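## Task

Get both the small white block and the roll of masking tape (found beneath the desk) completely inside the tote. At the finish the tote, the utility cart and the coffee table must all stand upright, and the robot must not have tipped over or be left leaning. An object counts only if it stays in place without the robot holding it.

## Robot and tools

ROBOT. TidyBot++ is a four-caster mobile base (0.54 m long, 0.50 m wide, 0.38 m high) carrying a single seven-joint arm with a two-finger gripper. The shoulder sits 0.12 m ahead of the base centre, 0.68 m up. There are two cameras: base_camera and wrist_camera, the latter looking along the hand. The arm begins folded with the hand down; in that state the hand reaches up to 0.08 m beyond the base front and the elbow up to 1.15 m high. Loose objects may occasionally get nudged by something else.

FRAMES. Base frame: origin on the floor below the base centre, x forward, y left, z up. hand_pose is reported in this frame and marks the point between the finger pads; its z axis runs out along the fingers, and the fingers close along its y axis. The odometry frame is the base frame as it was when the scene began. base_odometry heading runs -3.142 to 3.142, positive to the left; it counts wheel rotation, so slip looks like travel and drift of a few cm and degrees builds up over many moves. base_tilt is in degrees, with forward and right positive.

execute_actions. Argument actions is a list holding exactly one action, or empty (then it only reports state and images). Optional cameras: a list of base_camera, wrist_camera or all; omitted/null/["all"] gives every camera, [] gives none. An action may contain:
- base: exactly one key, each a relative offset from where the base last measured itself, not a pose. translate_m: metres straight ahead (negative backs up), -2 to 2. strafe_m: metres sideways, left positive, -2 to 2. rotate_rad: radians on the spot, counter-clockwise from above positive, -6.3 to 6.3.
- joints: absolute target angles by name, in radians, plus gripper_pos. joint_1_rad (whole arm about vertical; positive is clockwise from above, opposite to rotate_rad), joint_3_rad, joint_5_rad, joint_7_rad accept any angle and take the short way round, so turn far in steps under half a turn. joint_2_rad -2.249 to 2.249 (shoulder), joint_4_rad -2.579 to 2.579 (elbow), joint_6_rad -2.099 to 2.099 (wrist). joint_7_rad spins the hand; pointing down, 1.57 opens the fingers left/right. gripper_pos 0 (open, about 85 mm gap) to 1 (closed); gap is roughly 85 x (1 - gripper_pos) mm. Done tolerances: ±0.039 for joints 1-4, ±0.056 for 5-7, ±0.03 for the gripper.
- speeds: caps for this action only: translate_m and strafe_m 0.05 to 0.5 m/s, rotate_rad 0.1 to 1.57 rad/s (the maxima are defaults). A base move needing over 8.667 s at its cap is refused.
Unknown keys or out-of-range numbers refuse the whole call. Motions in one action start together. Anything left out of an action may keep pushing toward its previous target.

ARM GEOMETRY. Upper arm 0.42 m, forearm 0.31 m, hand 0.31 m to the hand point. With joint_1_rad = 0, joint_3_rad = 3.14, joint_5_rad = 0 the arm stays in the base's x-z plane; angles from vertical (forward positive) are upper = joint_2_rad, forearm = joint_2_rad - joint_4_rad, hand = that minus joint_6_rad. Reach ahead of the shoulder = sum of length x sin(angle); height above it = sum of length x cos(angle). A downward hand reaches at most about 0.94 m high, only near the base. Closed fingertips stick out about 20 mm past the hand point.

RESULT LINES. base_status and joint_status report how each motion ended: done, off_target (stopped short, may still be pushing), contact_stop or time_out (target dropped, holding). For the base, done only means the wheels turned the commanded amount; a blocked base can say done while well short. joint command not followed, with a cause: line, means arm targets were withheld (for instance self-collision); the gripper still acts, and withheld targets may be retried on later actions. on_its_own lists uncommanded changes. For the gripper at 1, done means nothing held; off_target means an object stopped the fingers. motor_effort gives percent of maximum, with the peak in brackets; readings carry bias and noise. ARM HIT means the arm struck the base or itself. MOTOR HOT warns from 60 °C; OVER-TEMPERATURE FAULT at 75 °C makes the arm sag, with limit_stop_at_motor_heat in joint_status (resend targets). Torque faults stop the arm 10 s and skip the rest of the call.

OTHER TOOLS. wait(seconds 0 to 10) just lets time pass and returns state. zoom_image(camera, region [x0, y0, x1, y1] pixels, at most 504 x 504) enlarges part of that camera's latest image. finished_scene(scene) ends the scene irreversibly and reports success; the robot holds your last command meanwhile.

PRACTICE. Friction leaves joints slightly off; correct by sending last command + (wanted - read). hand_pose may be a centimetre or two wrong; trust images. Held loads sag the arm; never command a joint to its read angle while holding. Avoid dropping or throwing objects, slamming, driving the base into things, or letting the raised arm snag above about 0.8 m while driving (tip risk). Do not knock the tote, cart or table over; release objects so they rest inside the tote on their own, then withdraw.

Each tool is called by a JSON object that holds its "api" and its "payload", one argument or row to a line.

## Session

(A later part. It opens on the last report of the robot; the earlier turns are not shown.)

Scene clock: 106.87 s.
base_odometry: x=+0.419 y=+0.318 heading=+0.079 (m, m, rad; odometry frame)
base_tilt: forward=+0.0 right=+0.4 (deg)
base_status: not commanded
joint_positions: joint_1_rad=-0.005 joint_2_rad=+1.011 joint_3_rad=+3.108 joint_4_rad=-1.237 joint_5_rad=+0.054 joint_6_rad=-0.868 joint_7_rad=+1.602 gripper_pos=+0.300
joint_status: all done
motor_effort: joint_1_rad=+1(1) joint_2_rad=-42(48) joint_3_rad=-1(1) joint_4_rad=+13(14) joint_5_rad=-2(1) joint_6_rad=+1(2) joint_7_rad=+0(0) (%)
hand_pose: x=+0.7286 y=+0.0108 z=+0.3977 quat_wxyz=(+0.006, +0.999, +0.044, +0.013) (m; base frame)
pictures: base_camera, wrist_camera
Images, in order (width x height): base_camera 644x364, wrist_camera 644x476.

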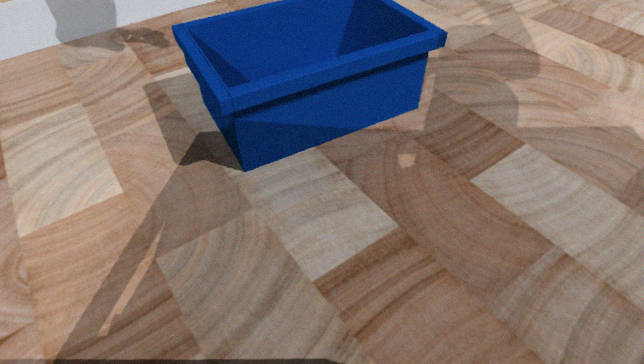

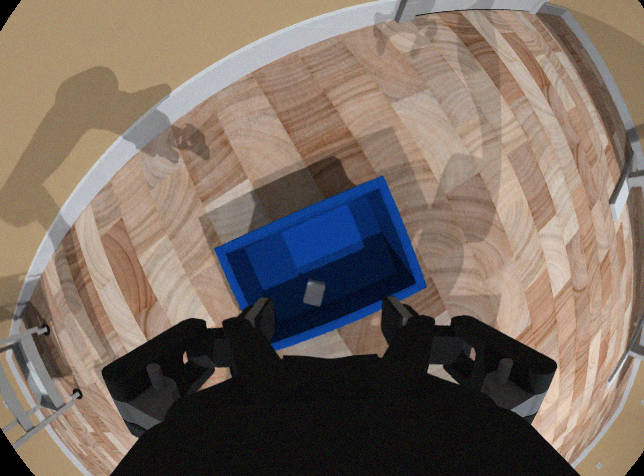

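{"api": "execute_actions", "payload": {
  "actions": [
    {"base":{"rotate_rad":-1.35},"joints":{"joint_2_rad":0.3,"joint_4_rad":-1.5,"joint_6_rad":-0.4,"gripper_pos":0}}
  ]
}}

Scene clock: 116.27 s.
base_odometry: x=+0.419 y=+0.318 heading=-1.271 (m, m, rad; odometry frame)
base_tilt: forward=+0.0 right=+0.4 (deg)
base_status: done
joint_positions: joint_1_rad=+0.015 joint_2_rad=+0.307 joint_3_rad=+3.116 joint_4_rad=-1.486 joint_5_rad=+0.054 joint_6_rad=-0.422 joint_7_rad=+1.602 gripper_pos=+0.000
joint_status: all done
motor_effort: joint_1_rad=+1(5) joint_2_rad=-30(44) joint_3_rad=+0(4) joint_4_rad=+21(21) joint_5_rad=-1(1) joint_6_rad=+8(8) joint_7_rad=+1(0) (%)
hand_pose: x=+0.8014 y=-0.0002 z=+0.8271 quat_wxyz=(+0.022, +0.894, +0.033, +0.447) (m; base frame)
pictures: base_camera, wrist_camera
Images, in order (width x height): base_camera 644x364, wrist_camera 644x476.

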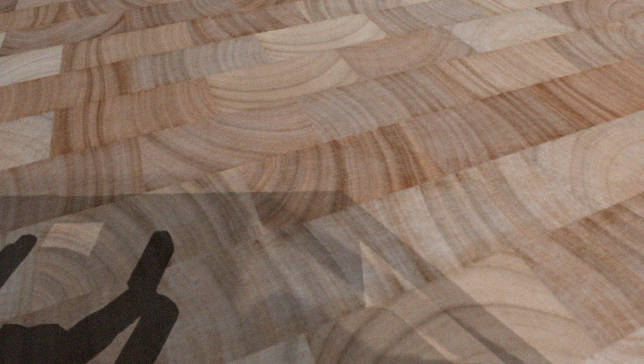

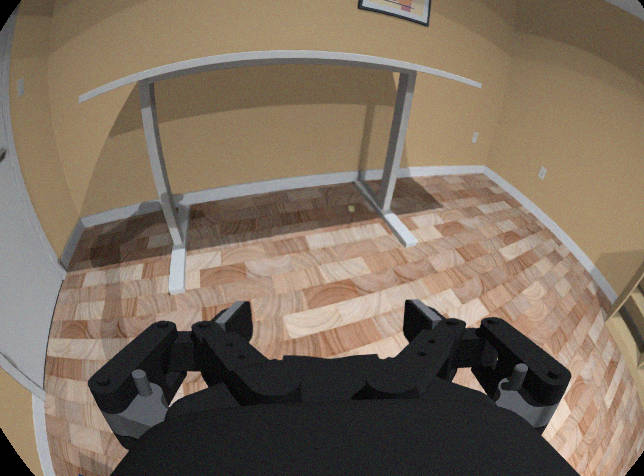

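{"api": "zoom_image", "payload": {
  "camera": "wrist_camera",
  "region": [290, 160, 430, 260]
}}

Region (290, 160, 430, 260) of wrist_camera's 644x476 image, scaled by 3.600; it fills the top 360 rows of this view, and the rest is white.

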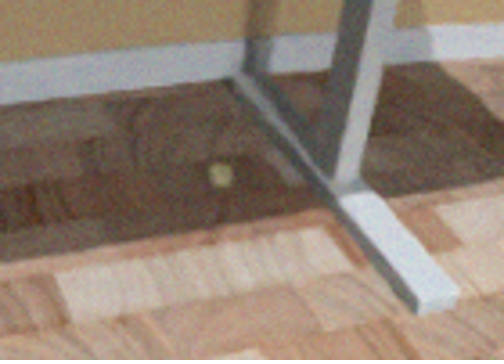

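{"api": "execute_actions", "payload": {
  "actions": [
    {"base":{"translate_m":0.6},"joints":{"joint_2_rad":1.1,"joint_4_rad":-1.3,"joint_6_rad":0.1}}
  ]
}}

Scene clock: 123.40 s.
base_odometry: x=+0.595 y=-0.255 heading=-1.271 (m, m, rad; odometry frame)
base_tilt: forward=+0.0 right=+0.5 (deg)
base_status: done
joint_positions: joint_1_rad=+0.015 joint_2_rad=+1.096 joint_3_rad=+3.116 joint_4_rad=-1.308 joint_5_rad=+0.054 joint_6_rad=+0.079 joint_7_rad=+1.602 gripper_pos=+0.000
joint_status: all done
motor_effort: joint_1_rad=+1(1) joint_2_rad=-45(48) joint_3_rad=-1(1) joint_4_rad=+15(22) joint_5_rad=-1(1) joint_6_rad=+8(10) joint_7_rad=+1(0) (%)
hand_pose: x=+0.9316 y=+0.0058 z=+0.4293 quat_wxyz=(+0.005, +0.917, +0.033, +0.398) (m; base frame)
pictures: base_camera, wrist_camera
Images, in order (width x height): base_camera 644x364, wrist_camera 644x476.

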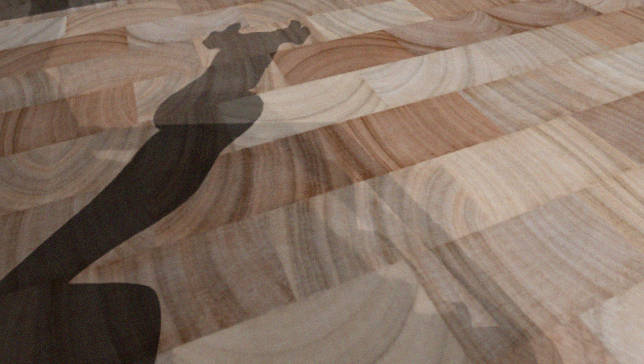

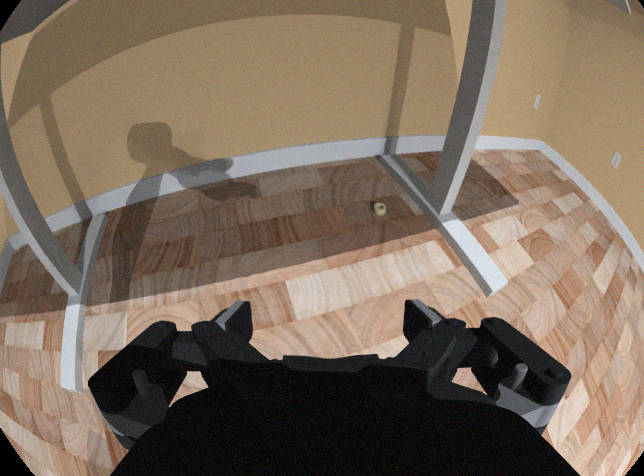

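{"api": "zoom_image", "payload": {
  "camera": "wrist_camera",
  "region": [340, 180, 420, 240]
}}

Region (340, 180, 420, 240) of wrist_camera's 644x476 image, scaled by 6.300; it fills the top 378 rows of this view, and the rest is white.

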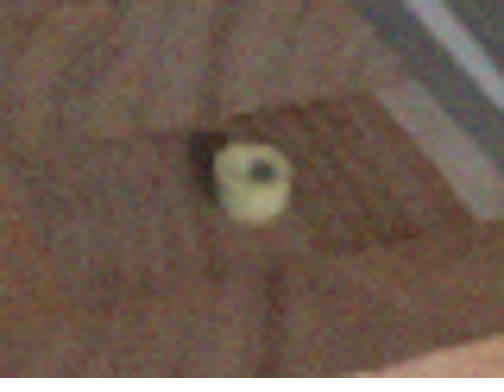

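{"api": "execute_actions", "payload": {
  "actions": [
    {"base":{"rotate_rad":-0.13},"joints":{"joint_2_rad":1.35,"joint_4_rad":-0.97,"joint_6_rad":-0.5}}
  ],
  "cameras": []
}}

{"api": "execute_actions", "payload": {
  "actions": [
    {"base":{"translate_m":0.45}}
  ]
}}

Scene clock: 133.30 s.
base_odometry: x=+0.595 y=-0.256 heading=-1.401 (m, m, rad; odometry frame)
base_tilt: forward=+0.0 right=+0.5 (deg)
base_status: done
joint_positions: joint_1_rad=+0.009 joint_2_rad=+1.353 joint_3_rad=+3.114 joint_4_rad=-0.983 joint_5_rad=+0.054 joint_6_rad=-0.484 joint_7_rad=+1.602 gripper_pos=+0.000
joint_status: all done
motor_effort: joint_1_rad=+1(6) joint_2_rad=-47(50) joint_3_rad=-1(5) joint_4_rad=+14(16) joint_5_rad=-2(2) joint_6_rad=+4(8) joint_7_rad=+0(0) (%)
hand_pose: x=+0.8551 y=+0.0026 z=+0.2601 quat_wxyz=(+0.006, +0.987, +0.033, +0.160) (m; base frame)
pictures: none
No camera images: the call's "cameras" was empty. Leave "cameras" out to get every camera's image.

Scene clock: 135.57 s.
base_odometry: x=+0.671 y=-0.699 heading=-1.402 (m, m, rad; odometry frame)
base_tilt: forward=+0.0 right=+0.4 (deg)
base_status: done
joint_positions: joint_1_rad=+0.009 joint_2_rad=+1.353 joint_3_rad=+3.114 joint_4_rad=-0.975 joint_5_rad=+0.054 joint_6_rad=-0.485 joint_7_rad=+1.602 gripper_pos=+0.000
joint_status: not commanded
motor_effort: joint_1_rad=+1(1) joint_2_rad=-46(50) joint_3_rad=-1(2) joint_4_rad=+14(16) joint_5_rad=-1(1) joint_6_rad=+3(4) joint_7_rad=+1(0) (%)
hand_pose: x=+0.8586 y=+0.0025 z=+0.2624 quat_wxyz=(+0.006, +0.986, +0.033, +0.164) (m; base frame)
pictures: base_camera, wrist_camera
Images, in order (width x height): base_camera 644x364, wrist_camera 644x476.

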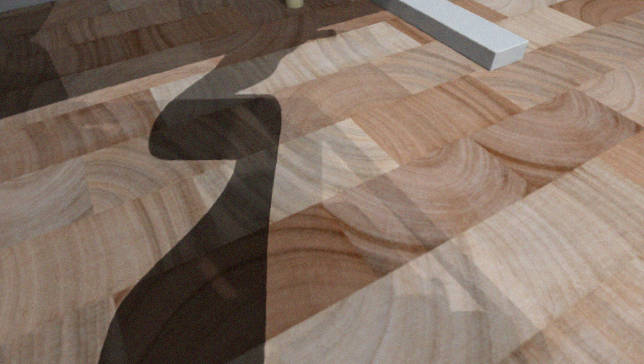

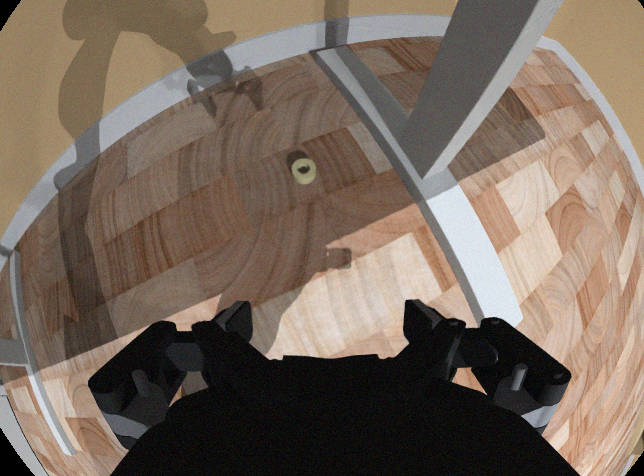

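{"api": "execute_actions", "payload": {
  "actions": [
    {"base":{"translate_m":0.3},"joints":{"joint_2_rad":1.5,"joint_4_rad":-0.88,"joint_6_rad":-0.76}}
  ]
}}

Scene clock: 139.87 s.
base_odometry: x=+0.721 y=-0.995 heading=-1.402 (m, m, rad; odometry frame)
base_tilt: forward=+0.0 right=+0.4 (deg)
base_status: done
joint_positions: joint_1_rad=+0.009 joint_2_rad=+1.499 joint_3_rad=+3.114 joint_4_rad=-0.883 joint_5_rad=+0.054 joint_6_rad=-0.748 joint_7_rad=+1.602 gripper_pos=+0.000
joint_status: all done
motor_effort: joint_1_rad=+1(2) joint_2_rad=-46(51) joint_3_rad=-1(2) joint_4_rad=+12(16) joint_5_rad=-2(2) joint_6_rad=+1(4) joint_7_rad=+0(0) (%)
hand_pose: x=+0.7594 y=-0.0006 z=+0.1735 quat_wxyz=(+0.005, +0.999, +0.031, +0.006) (m; base frame)
pictures: base_camera, wrist_camera
Images, in order (width x height): base_camera 644x364, wrist_camera 644x476.

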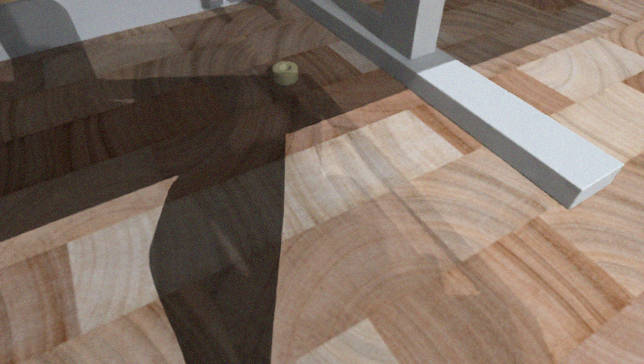

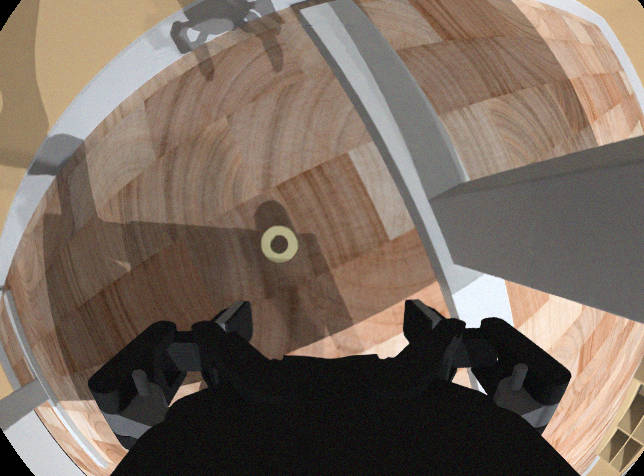

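{"api": "execute_actions", "payload": {
  "actions": [
    {"base":{"strafe_m":0.045},"joints":{"joint_2_rad":1.7,"joint_4_rad":-0.75,"joint_6_rad":-0.68}}
  ],
  "cameras": []
}}

{"api": "execute_actions", "payload": {
  "actions": [
    {"base":{"translate_m":0.05}}
  ]
}}

Scene clock: 144.37 s.
base_odometry: x=+0.766 y=-0.988 heading=-1.403 (m, m, rad; odometry frame)
base_tilt: forward=-0.1 right=+0.5 (deg)
base_status: done
joint_positions: joint_1_rad=-0.002 joint_2_rad=+1.705 joint_3_rad=+3.111 joint_4_rad=-0.760 joint_5_rad=+0.054 joint_6_rad=-0.704 joint_7_rad=+1.602 gripper_pos=+0.000
joint_status: all done
motor_effort: joint_1_rad=+1(4) joint_2_rad=-44(49) joint_3_rad=-1(3) joint_4_rad=+10(12) joint_5_rad=-2(2) joint_6_rad=+1(1) joint_7_rad=+0(0) (%)
hand_pose: x=+0.7244 y=+0.0079 z=+0.0696 quat_wxyz=(+0.002, +0.999, +0.035, -0.013) (m; base frame)
pictures: none
No camera images: the call's "cameras" was empty. Leave "cameras" out to get every camera's image.

Scene clock: 145.37 s.
base_odometry: x=+0.774 y=-1.037 heading=-1.402 (m, m, rad; odometry frame)
base_tilt: forward=+0.0 right=+0.4 (deg)
base_status: done
joint_positions: joint_1_rad=-0.002 joint_2_rad=+1.704 joint_3_rad=+3.111 joint_4_rad=-0.754 joint_5_rad=+0.054 joint_6_rad=-0.701 joint_7_rad=+1.602 gripper_pos=+0.000
joint_status: not commanded
motor_effort: joint_1_rad=+1(1) joint_2_rad=-44(47) joint_3_rad=-1(1) joint_4_rad=+10(12) joint_5_rad=-1(2) joint_6_rad=+1(1) joint_7_rad=+1(1) (%)
hand_pose: x=+0.7295 y=+0.0079 z=+0.0714 quat_wxyz=(+0.002, +0.999, +0.035, -0.008) (m; base frame)
pictures: base_camera, wrist_camera
Images, in order (width x height): base_camera 644x364, wrist_camera 644x476.

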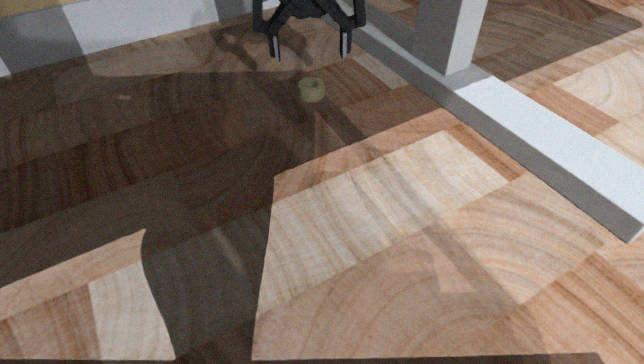

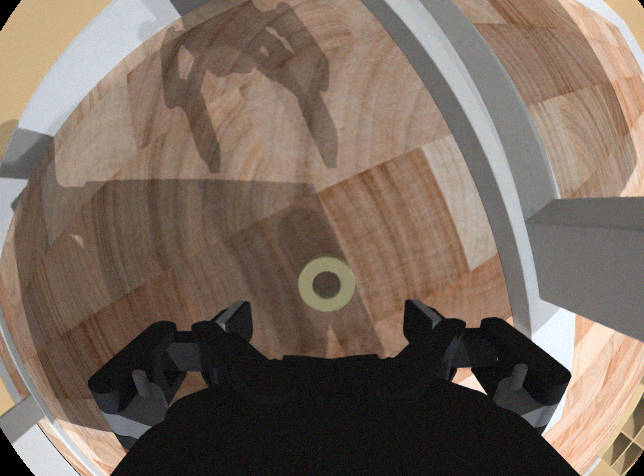

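{"api": "execute_actions", "payload": {
  "actions": [
    {"base":{"translate_m":0.02},"joints":{"joint_2_rad":1.785,"joint_4_rad":-0.74,"joint_6_rad":-0.60}}
  ]
}}

Scene clock: 149.33 s.
base_odometry: x=+0.778 y=-1.057 heading=-1.402 (m, m, rad; odometry frame)
base_tilt: forward=+0.0 right=+0.4 (deg)
base_status: done
joint_positions: joint_1_rad=-0.002 joint_2_rad=+1.780 joint_3_rad=+3.111 joint_4_rad=-0.742 joint_5_rad=+0.054 joint_6_rad=-0.620 joint_7_rad=+1.602 gripper_pos=+0.000
joint_status: all done
motor_effort: joint_1_rad=+1(3) joint_2_rad=-43(46) joint_3_rad=-1(2) joint_4_rad=+10(12) joint_5_rad=-1(2) joint_6_rad=+1(2) joint_7_rad=+1(1) (%)
hand_pose: x=+0.7135 y=+0.0087 z=+0.0279 quat_wxyz=(+0.001, +0.999, +0.035, +0.000) (m; base frame)
pictures: base_camera, wrist_camera
Images, in order (width x height): base_camera 644x364, wrist_camera 644x476.

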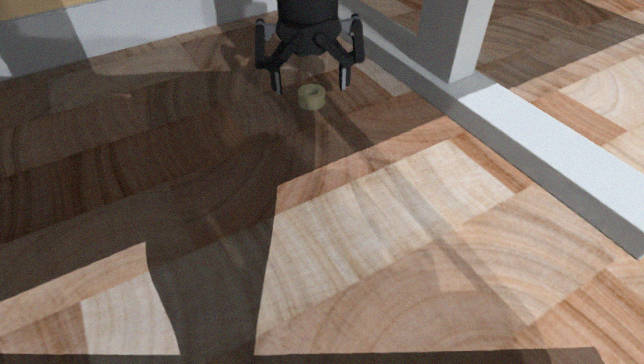

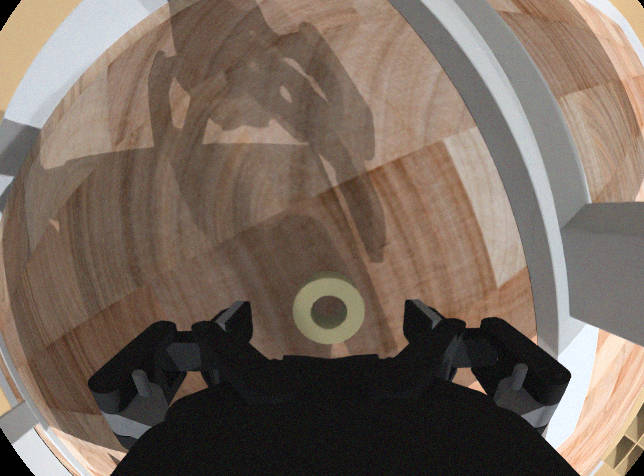

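{"api": "execute_actions", "payload": {
  "actions": [
    {"joints":{"joint_2_rad":1.81,"joint_6_rad":-0.585}}
  ]
}}

{"api": "execute_actions", "payload": {
  "actions": [
    {"joints":{"gripper_pos":1}}
  ]
}}

Scene clock: 152.50 s.
base_odometry: x=+0.778 y=-1.057 heading=-1.402 (m, m, rad; odometry frame)
base_tilt: forward=+0.0 right=+0.4 (deg)
base_status: not commanded
joint_positions: joint_1_rad=-0.002 joint_2_rad=+1.797 joint_3_rad=+3.111 joint_4_rad=-0.742 joint_5_rad=+0.054 joint_6_rad=-0.609 joint_7_rad=+1.602 gripper_pos=+0.000
joint_status: all done
motor_effort: joint_1_rad=+1(1) joint_2_rad=-43(44) joint_3_rad=-1(2) joint_4_rad=+10(10) joint_5_rad=-1(2) joint_6_rad=+1(0) joint_7_rad=+0(0) (%)
hand_pose: x=+0.7056 y=+0.0088 z=+0.0176 quat_wxyz=(+0.000, +0.999, +0.035, -0.003) (m; base frame)
pictures: base_camera, wrist_camera
Images, in order (width x height): base_camera 644x364, wrist_camera 644x476.

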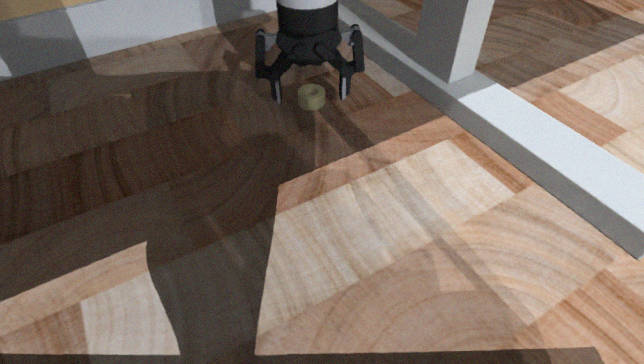

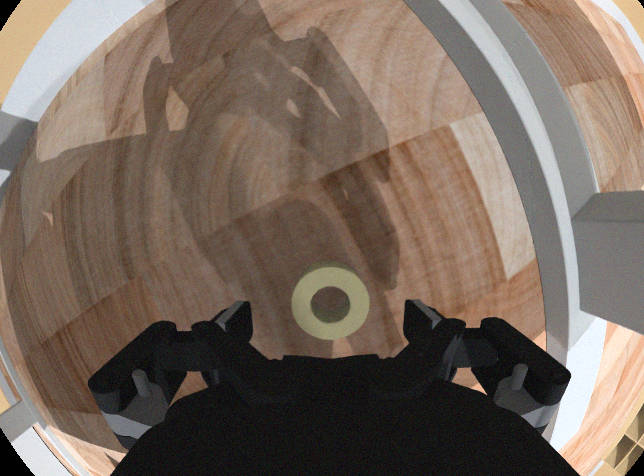

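Scene clock: 153.60 s.
base_odometry: x=+0.778 y=-1.057 heading=-1.402 (m, m, rad; odometry frame)
base_tilt: forward=+0.0 right=+0.5 (deg)
base_status: not commanded
joint_positions: joint_1_rad=-0.002 joint_2_rad=+1.796 joint_3_rad=+3.111 joint_4_rad=-0.742 joint_5_rad=+0.054 joint_6_rad=-0.608 joint_7_rad=+1.602 gripper_pos=+0.620
joint_status: gripper_pos off_target (ended at +0.620, target +1.000)
motor_effort: joint_1_rad=+1(1) joint_2_rad=-40(43) joint_3_rad=-1(1) joint_4_rad=+9(11) joint_5_rad=-2(2) joint_6_rad=+1(5) joint_7_rad=+0(0) (%)
hand_pose: x=+0.7066 y=+0.0088 z=+0.0184 quat_wxyz=(+0.000, +0.999, +0.035, -0.002) (m; base frame)
pictures: base_camera, wrist_camera
Images, in order (width x height): base_camera 644x364, wrist_camera 644x476.

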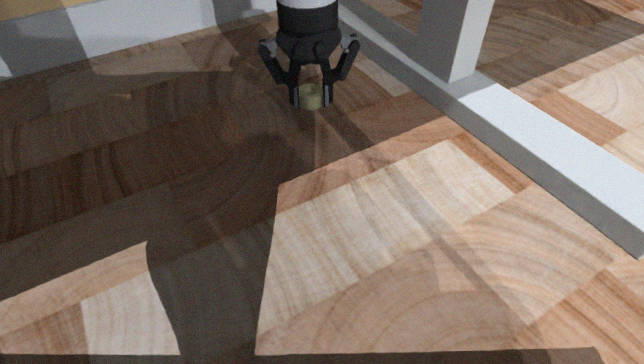

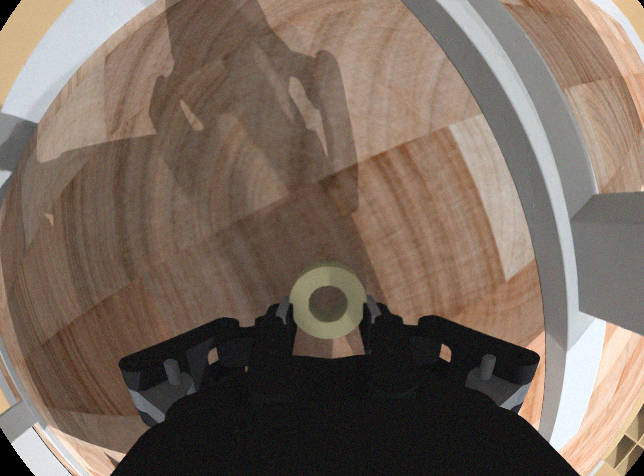

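{"api": "execute_actions", "payload": {
  "actions": [
    {"joints":{"joint_2_rad":1.35,"joint_4_rad":-0.97,"joint_6_rad":-0.82}}
  ]
}}

{"api": "execute_actions", "payload": {
  "actions": [
    {"base":{"translate_m":-0.7}}
  ]
}}

Scene clock: 157.43 s.
base_odometry: x=+0.778 y=-1.057 heading=-1.402 (m, m, rad; odometry frame)
base_tilt: forward=+0.0 right=+0.4 (deg)
base_status: not commanded
joint_positions: joint_1_rad=-0.002 joint_2_rad=+1.350 joint_3_rad=+3.111 joint_4_rad=-0.960 joint_5_rad=+0.054 joint_6_rad=-0.797 joint_7_rad=+1.602 gripper_pos=+0.620
joint_status: all done
motor_effort: joint_1_rad=+1(0) joint_2_rad=-46(48) joint_3_rad=-1(2) joint_4_rad=+13(13) joint_5_rad=-2(2) joint_6_rad=+1(1) joint_7_rad=+0(1) (%)
hand_pose: x=+0.7730 y=+0.0080 z=+0.2516 quat_wxyz=(+0.005, +0.999, +0.038, +0.018) (m; base frame)
pictures: base_camera, wrist_camera
Images, in order (width x height): base_camera 644x364, wrist_camera 644x476.

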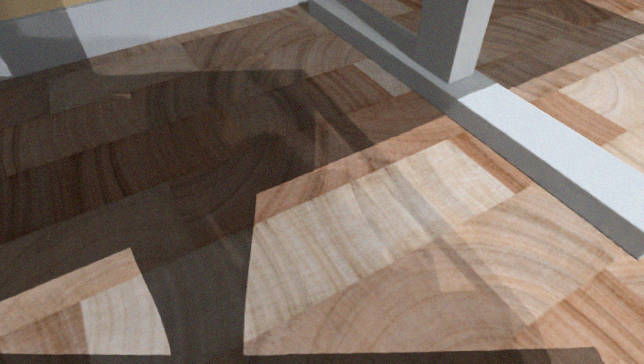

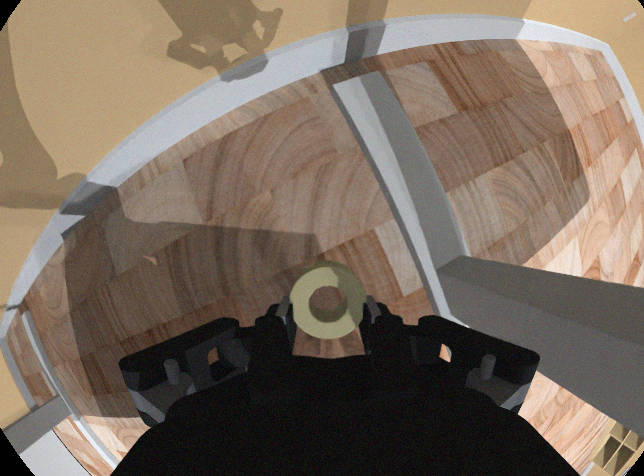

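Scene clock: 160.27 s.
base_odometry: x=+0.660 y=-0.367 heading=-1.402 (m, m, rad; odometry frame)
base_tilt: forward=-0.1 right=+0.4 (deg)
base_status: done
joint_positions: joint_1_rad=-0.002 joint_2_rad=+1.350 joint_3_rad=+3.111 joint_4_rad=-0.964 joint_5_rad=+0.054 joint_6_rad=-0.801 joint_7_rad=+1.602 gripper_pos=+0.620
joint_status: not commanded
motor_effort: joint_1_rad=+1(2) joint_2_rad=-46(48) joint_3_rad=-1(2) joint_4_rad=+13(14) joint_5_rad=-1(1) joint_6_rad=+1(2) joint_7_rad=+0(0) (%)
hand_pose: x=+0.7695 y=+0.0079 z=+0.2506 quat_wxyz=(+0.005, +0.999, +0.038, +0.014) (m; base frame)
pictures: base_camera, wrist_camera
Images, in order (width x height): base_camera 644x364, wrist_camera 644x476.

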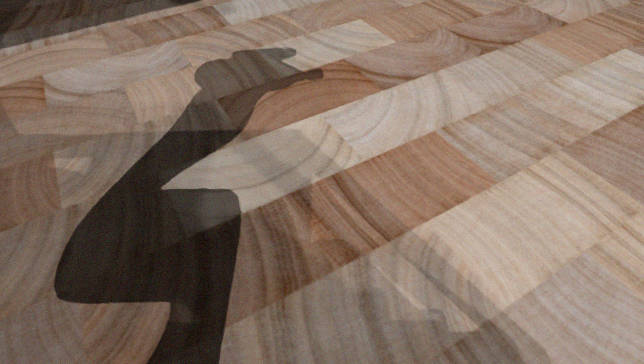

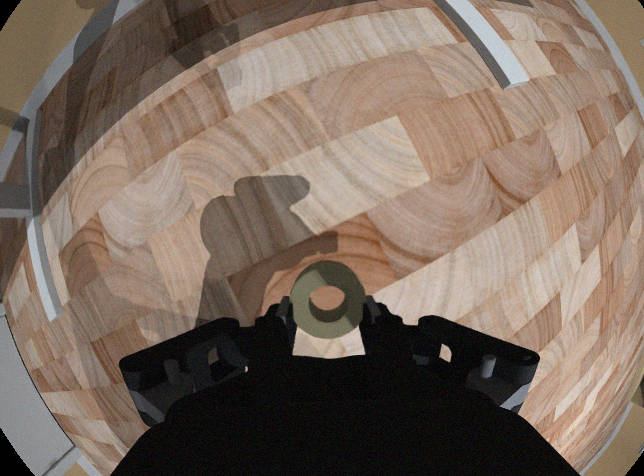

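{"api": "execute_actions", "payload": {
  "actions": [
    {"base":{"translate_m":-0.1},"joints":{"joint_2_rad":0.95,"joint_4_rad":-1.95,"joint_6_rad":-0.24}}
  ],
  "cameras": []
}}

{"api": "execute_actions", "payload": {
  "actions": [
    {"base":{"rotate_rad":2.4}}
  ]
}}

Scene clock: 166.07 s.
base_odometry: x=+0.643 y=-0.268 heading=-1.402 (m, m, rad; odometry frame)
base_tilt: forward=+0.0 right=+0.4 (deg)
base_status: done
joint_positions: joint_1_rad=-0.002 joint_2_rad=+0.968 joint_3_rad=+3.111 joint_4_rad=-1.939 joint_5_rad=+0.054 joint_6_rad=-0.265 joint_7_rad=+1.602 gripper_pos=+0.620
joint_status: all done
motor_effort: joint_1_rad=+1(2) joint_2_rad=-32(46) joint_3_rad=-1(2) joint_4_rad=+3(12) joint_5_rad=-2(1) joint_6_rad=+0(0) joint_7_rad=+0(1) (%)
hand_pose: x=+0.5288 y=+0.0144 z=+0.3037 quat_wxyz=(-0.006, +0.999, +0.051, -0.015) (m; base frame)
pictures: none
No camera images: the call's "cameras" was empty. Leave "cameras" out to get every camera's image.

Scene clock: 168.97 s.
base_odometry: x=+0.643 y=-0.268 heading=+0.998 (m, m, rad; odometry frame)
base_tilt: forward=+0.0 right=+0.4 (deg)
base_status: done
joint_positions: joint_1_rad=-0.002 joint_2_rad=+0.968 joint_3_rad=+3.108 joint_4_rad=-1.939 joint_5_rad=+0.054 joint_6_rad=-0.256 joint_7_rad=+1.602 gripper_pos=+0.620
joint_status: not commanded
motor_effort: joint_1_rad=+1(3) joint_2_rad=-33(32) joint_3_rad=-1(3) joint_4_rad=+3(4) joint_5_rad=-2(2) joint_6_rad=+1(1) joint_7_rad=+1(0) (%)
hand_pose: x=+0.5315 y=+0.0165 z=+0.3038 quat_wxyz=(-0.007, +0.999, +0.052, -0.010) (m; base frame)
pictures: base_camera, wrist_camera
Images, in order (width x height): base_camera 644x364, wrist_camera 644x476.

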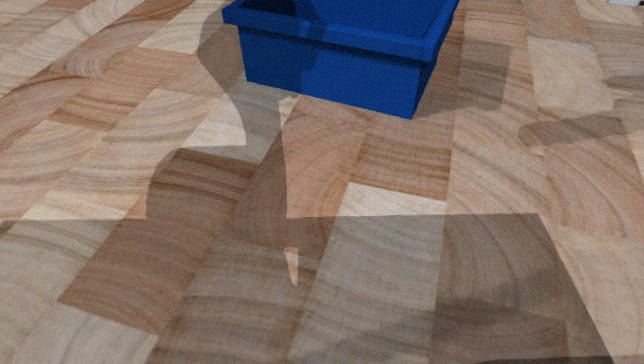

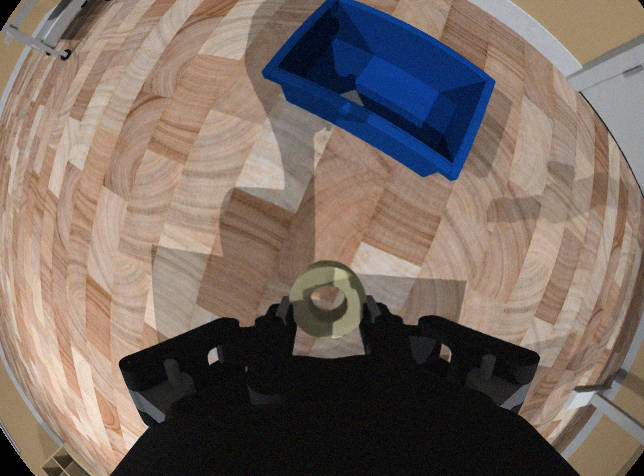

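{"api": "execute_actions", "payload": {
  "actions": [
    {"joints":{"joint_2_rad":1.2,"joint_4_rad":-1.1,"joint_6_rad":-0.84,"joint_7_rad":1.2},"base":{"strafe_m":-0.08}}
  ]
}}

Scene clock: 173.43 s.
base_odometry: x=+0.711 y=-0.311 heading=+0.998 (m, m, rad; odometry frame)
base_tilt: forward=+0.0 right=+0.5 (deg)
base_status: done
joint_positions: joint_1_rad=+0.001 joint_2_rad=+1.181 joint_3_rad=+3.111 joint_4_rad=-1.113 joint_5_rad=+0.054 joint_6_rad=-0.816 joint_7_rad=+1.232 gripper_pos=+0.620
joint_status: all done
motor_effort: joint_1_rad=+1(2) joint_2_rad=-44(44) joint_3_rad=-1(3) joint_4_rad=+13(13) joint_5_rad=-1(2) joint_6_rad=+1(2) joint_7_rad=+1(1) (%)
hand_pose: x=+0.7540 y=+0.0063 z=+0.3231 quat_wxyz=(+0.003, +0.989, -0.146, +0.017) (m; base frame)
pictures: base_camera, wrist_camera
Images, in order (width x height): base_camera 644x364, wrist_camera 644x476.

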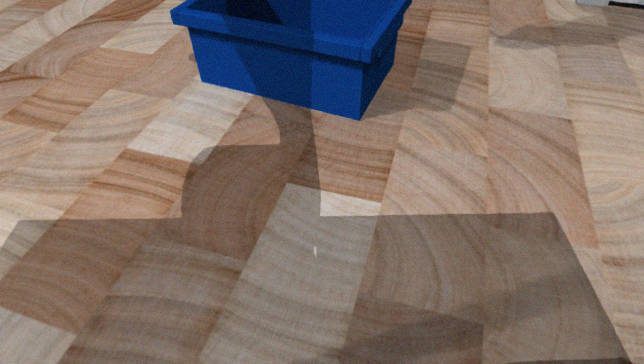

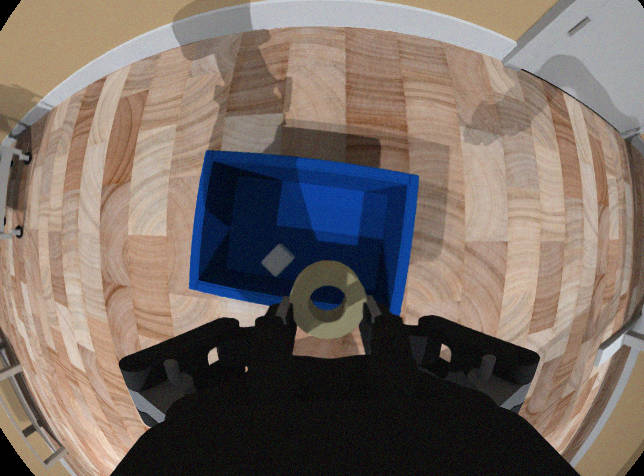

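{"api": "execute_actions", "payload": {
  "actions": [
    {"joints":{"joint_2_rad":1.35,"joint_4_rad":-0.99,"joint_6_rad":-0.80,"joint_7_rad":1.1},"base":{"translate_m":0.09}}
  ]
}}

Scene clock: 179.17 s.
base_odometry: x=+0.760 y=-0.236 heading=+0.998 (m, m, rad; odometry frame)
base_tilt: forward=+0.0 right=+0.4 (deg)
base_status: done
joint_positions: joint_1_rad=+0.001 joint_2_rad=+1.349 joint_3_rad=+3.111 joint_4_rad=-1.000 joint_5_rad=+0.054 joint_6_rad=-0.817 joint_7_rad=+1.131 gripper_pos=+0.620
joint_status: all done
motor_effort: joint_1_rad=+0(2) joint_2_rad=-45(48) joint_3_rad=-1(2) joint_4_rad=+12(14) joint_5_rad=-1(2) joint_6_rad=+1(1) joint_7_rad=+0(1) (%)
hand_pose: x=+0.7459 y=+0.0060 z=+0.2428 quat_wxyz=(+0.007, +0.980, -0.197, -0.011) (m; base frame)
pictures: base_camera, wrist_camera
Images, in order (width x height): base_camera 644x364, wrist_camera 644x476.

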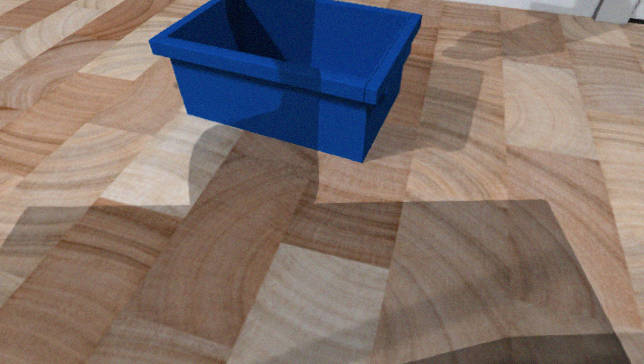

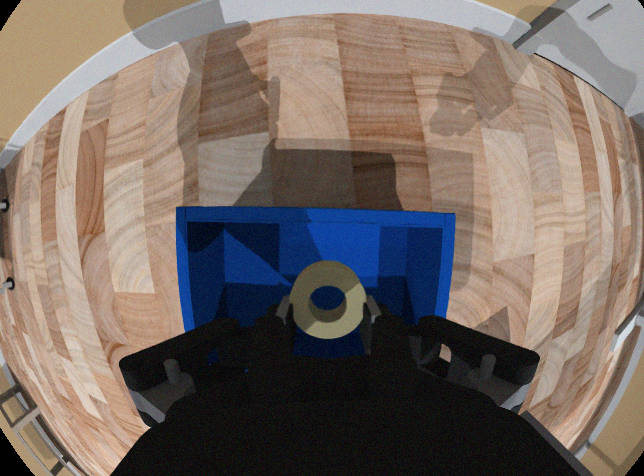

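{"api": "execute_actions", "payload": {
  "actions": [
    {"joints":{"joint_2_rad":1.62,"joint_4_rad":-0.84,"joint_6_rad":-0.68}}
  ]
}}

Scene clock: 183.10 s.
base_odometry: x=+0.760 y=-0.236 heading=+0.998 (m, m, rad; odometry frame)
base_tilt: forward=+0.0 right=+0.5 (deg)
base_status: not commanded
joint_positions: joint_1_rad=+0.001 joint_2_rad=+1.626 joint_3_rad=+3.111 joint_4_rad=-0.851 joint_5_rad=+0.054 joint_6_rad=-0.703 joint_7_rad=+1.131 gripper_pos=+0.620
joint_status: all done
motor_effort: joint_1_rad=+0(1) joint_2_rad=-44(49) joint_3_rad=-1(1) joint_4_rad=+10(12) joint_5_rad=-1(1) joint_6_rad=+0(0) joint_7_rad=+0(0) (%)
hand_pose: x=+0.7213 y=+0.0069 z=+0.1006 quat_wxyz=(+0.006, +0.980, -0.199, -0.018) (m; base frame)
pictures: base_camera, wrist_camera
Images, in order (width x height): base_camera 644x364, wrist_camera 644x476.

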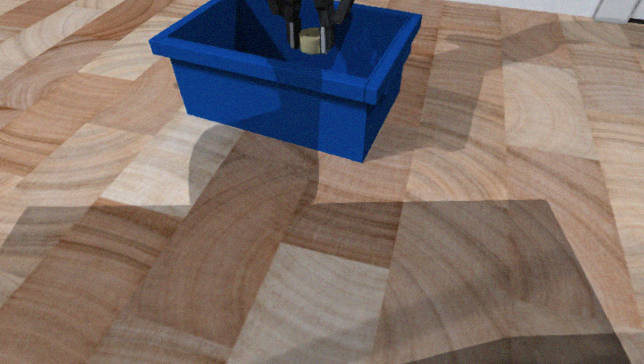

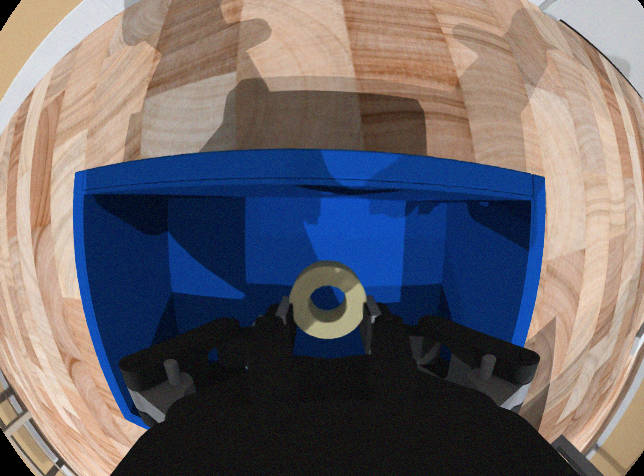

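{"api": "execute_actions", "payload": {
  "actions": [
    {"joints":{"joint_2_rad":1.68,"joint_4_rad":-0.83,"joint_6_rad":-0.63}}
  ]
}}

{"api": "execute_actions", "payload": {
  "actions": [
    {"joints":{"gripper_pos":0.4}}
  ],
  "cameras": []
}}

{"api": "execute_actions", "payload": {
  "actions": [
    {"joints":{"joint_2_rad":1.0,"joint_4_rad":-1.25,"joint_6_rad":-0.89}}
  ]
}}

Scene clock: 186.73 s.
base_odometry: x=+0.760 y=-0.236 heading=+0.998 (m, m, rad; odometry frame)
base_tilt: forward=-0.1 right=+0.5 (deg)
base_status: not commanded
joint_positions: joint_1_rad=+0.001 joint_2_rad=+1.673 joint_3_rad=+3.111 joint_4_rad=-0.840 joint_5_rad=+0.054 joint_6_rad=-0.651 joint_7_rad=+1.131 gripper_pos=+0.620
joint_status: all done
motor_effort: joint_1_rad=+1(1) joint_2_rad=-44(46) joint_3_rad=-2(2) joint_4_rad=+10(10) joint_5_rad=-1(1) joint_6_rad=+1(0) joint_7_rad=+0(0) (%)
hand_pose: x=+0.7159 y=+0.0074 z=+0.0739 quat_wxyz=(+0.003, +0.980, -0.199, -0.010) (m; base frame)
pictures: base_camera, wrist_camera
Images, in order (width x height): base_camera 644x364, wrist_camera 644x476.

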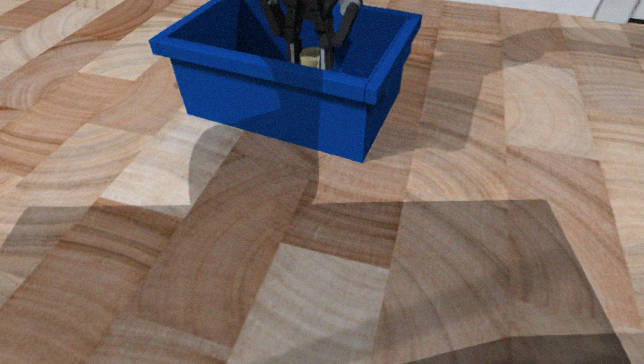

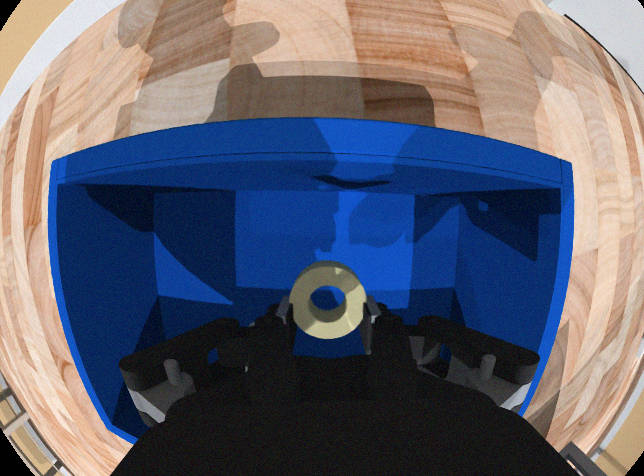

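Scene clock: 187.60 s.
base_odometry: x=+0.760 y=-0.236 heading=+0.998 (m, m, rad; odometry frame)
base_tilt: forward=+0.0 right=+0.5 (deg)
base_status: not commanded
joint_positions: joint_1_rad=+0.001 joint_2_rad=+1.673 joint_3_rad=+3.111 joint_4_rad=-0.840 joint_5_rad=+0.054 joint_6_rad=-0.651 joint_7_rad=+1.131 gripper_pos=+0.400
joint_status: all done
motor_effort: joint_1_rad=+1(1) joint_2_rad=-44(44) joint_3_rad=-1(2) joint_4_rad=+10(10) joint_5_rad=-2(2) joint_6_rad=+1(1) joint_7_rad=+0(0) (%)
hand_pose: x=+0.7159 y=+0.0074 z=+0.0739 quat_wxyz=(+0.003, +0.980, -0.199, -0.010) (m; base frame)
pictures: none
No camera images: the call's "cameras" was empty. Leave "cameras" out to get every camera's image.

Scene clock: 189.57 s.
base_odometry: x=+0.760 y=-0.236 heading=+0.998 (m, m, rad; odometry frame)
base_tilt: forward=+0.0 right=+0.4 (deg)
base_status: not commanded
joint_positions: joint_1_rad=+0.001 joint_2_rad=+1.011 joint_3_rad=+3.111 joint_4_rad=-1.237 joint_5_rad=+0.054 joint_6_rad=-0.868 joint_7_rad=+1.131 gripper_pos=+0.400
joint_status: all done
motor_effort: joint_1_rad=+1(1) joint_2_rad=-42(47) joint_3_rad=-1(1) joint_4_rad=+13(15) joint_5_rad=-2(1) joint_6_rad=+1(2) joint_7_rad=+0(0) (%)
hand_pose: x=+0.7286 y=+0.0055 z=+0.3977 quat_wxyz=(+0.004, +0.981, -0.194, +0.015) (m; base frame)
pictures: base_camera, wrist_camera
Images, in order (width x height): base_camera 644x364, wrist_camera 644x476.

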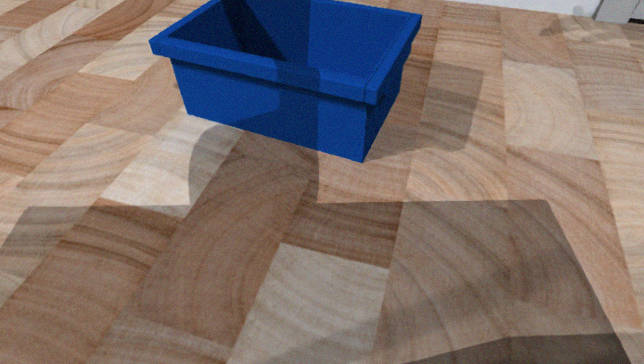

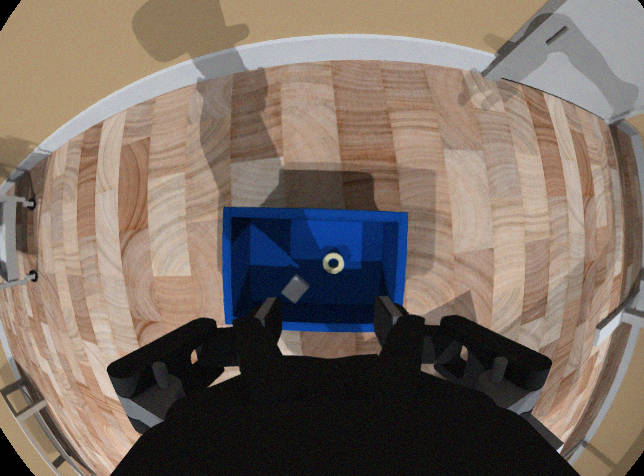

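Both items are in the tote.

{"api": "finished_scene", "payload": {
  "scene": 1
}}

The scene is finished: the task was done.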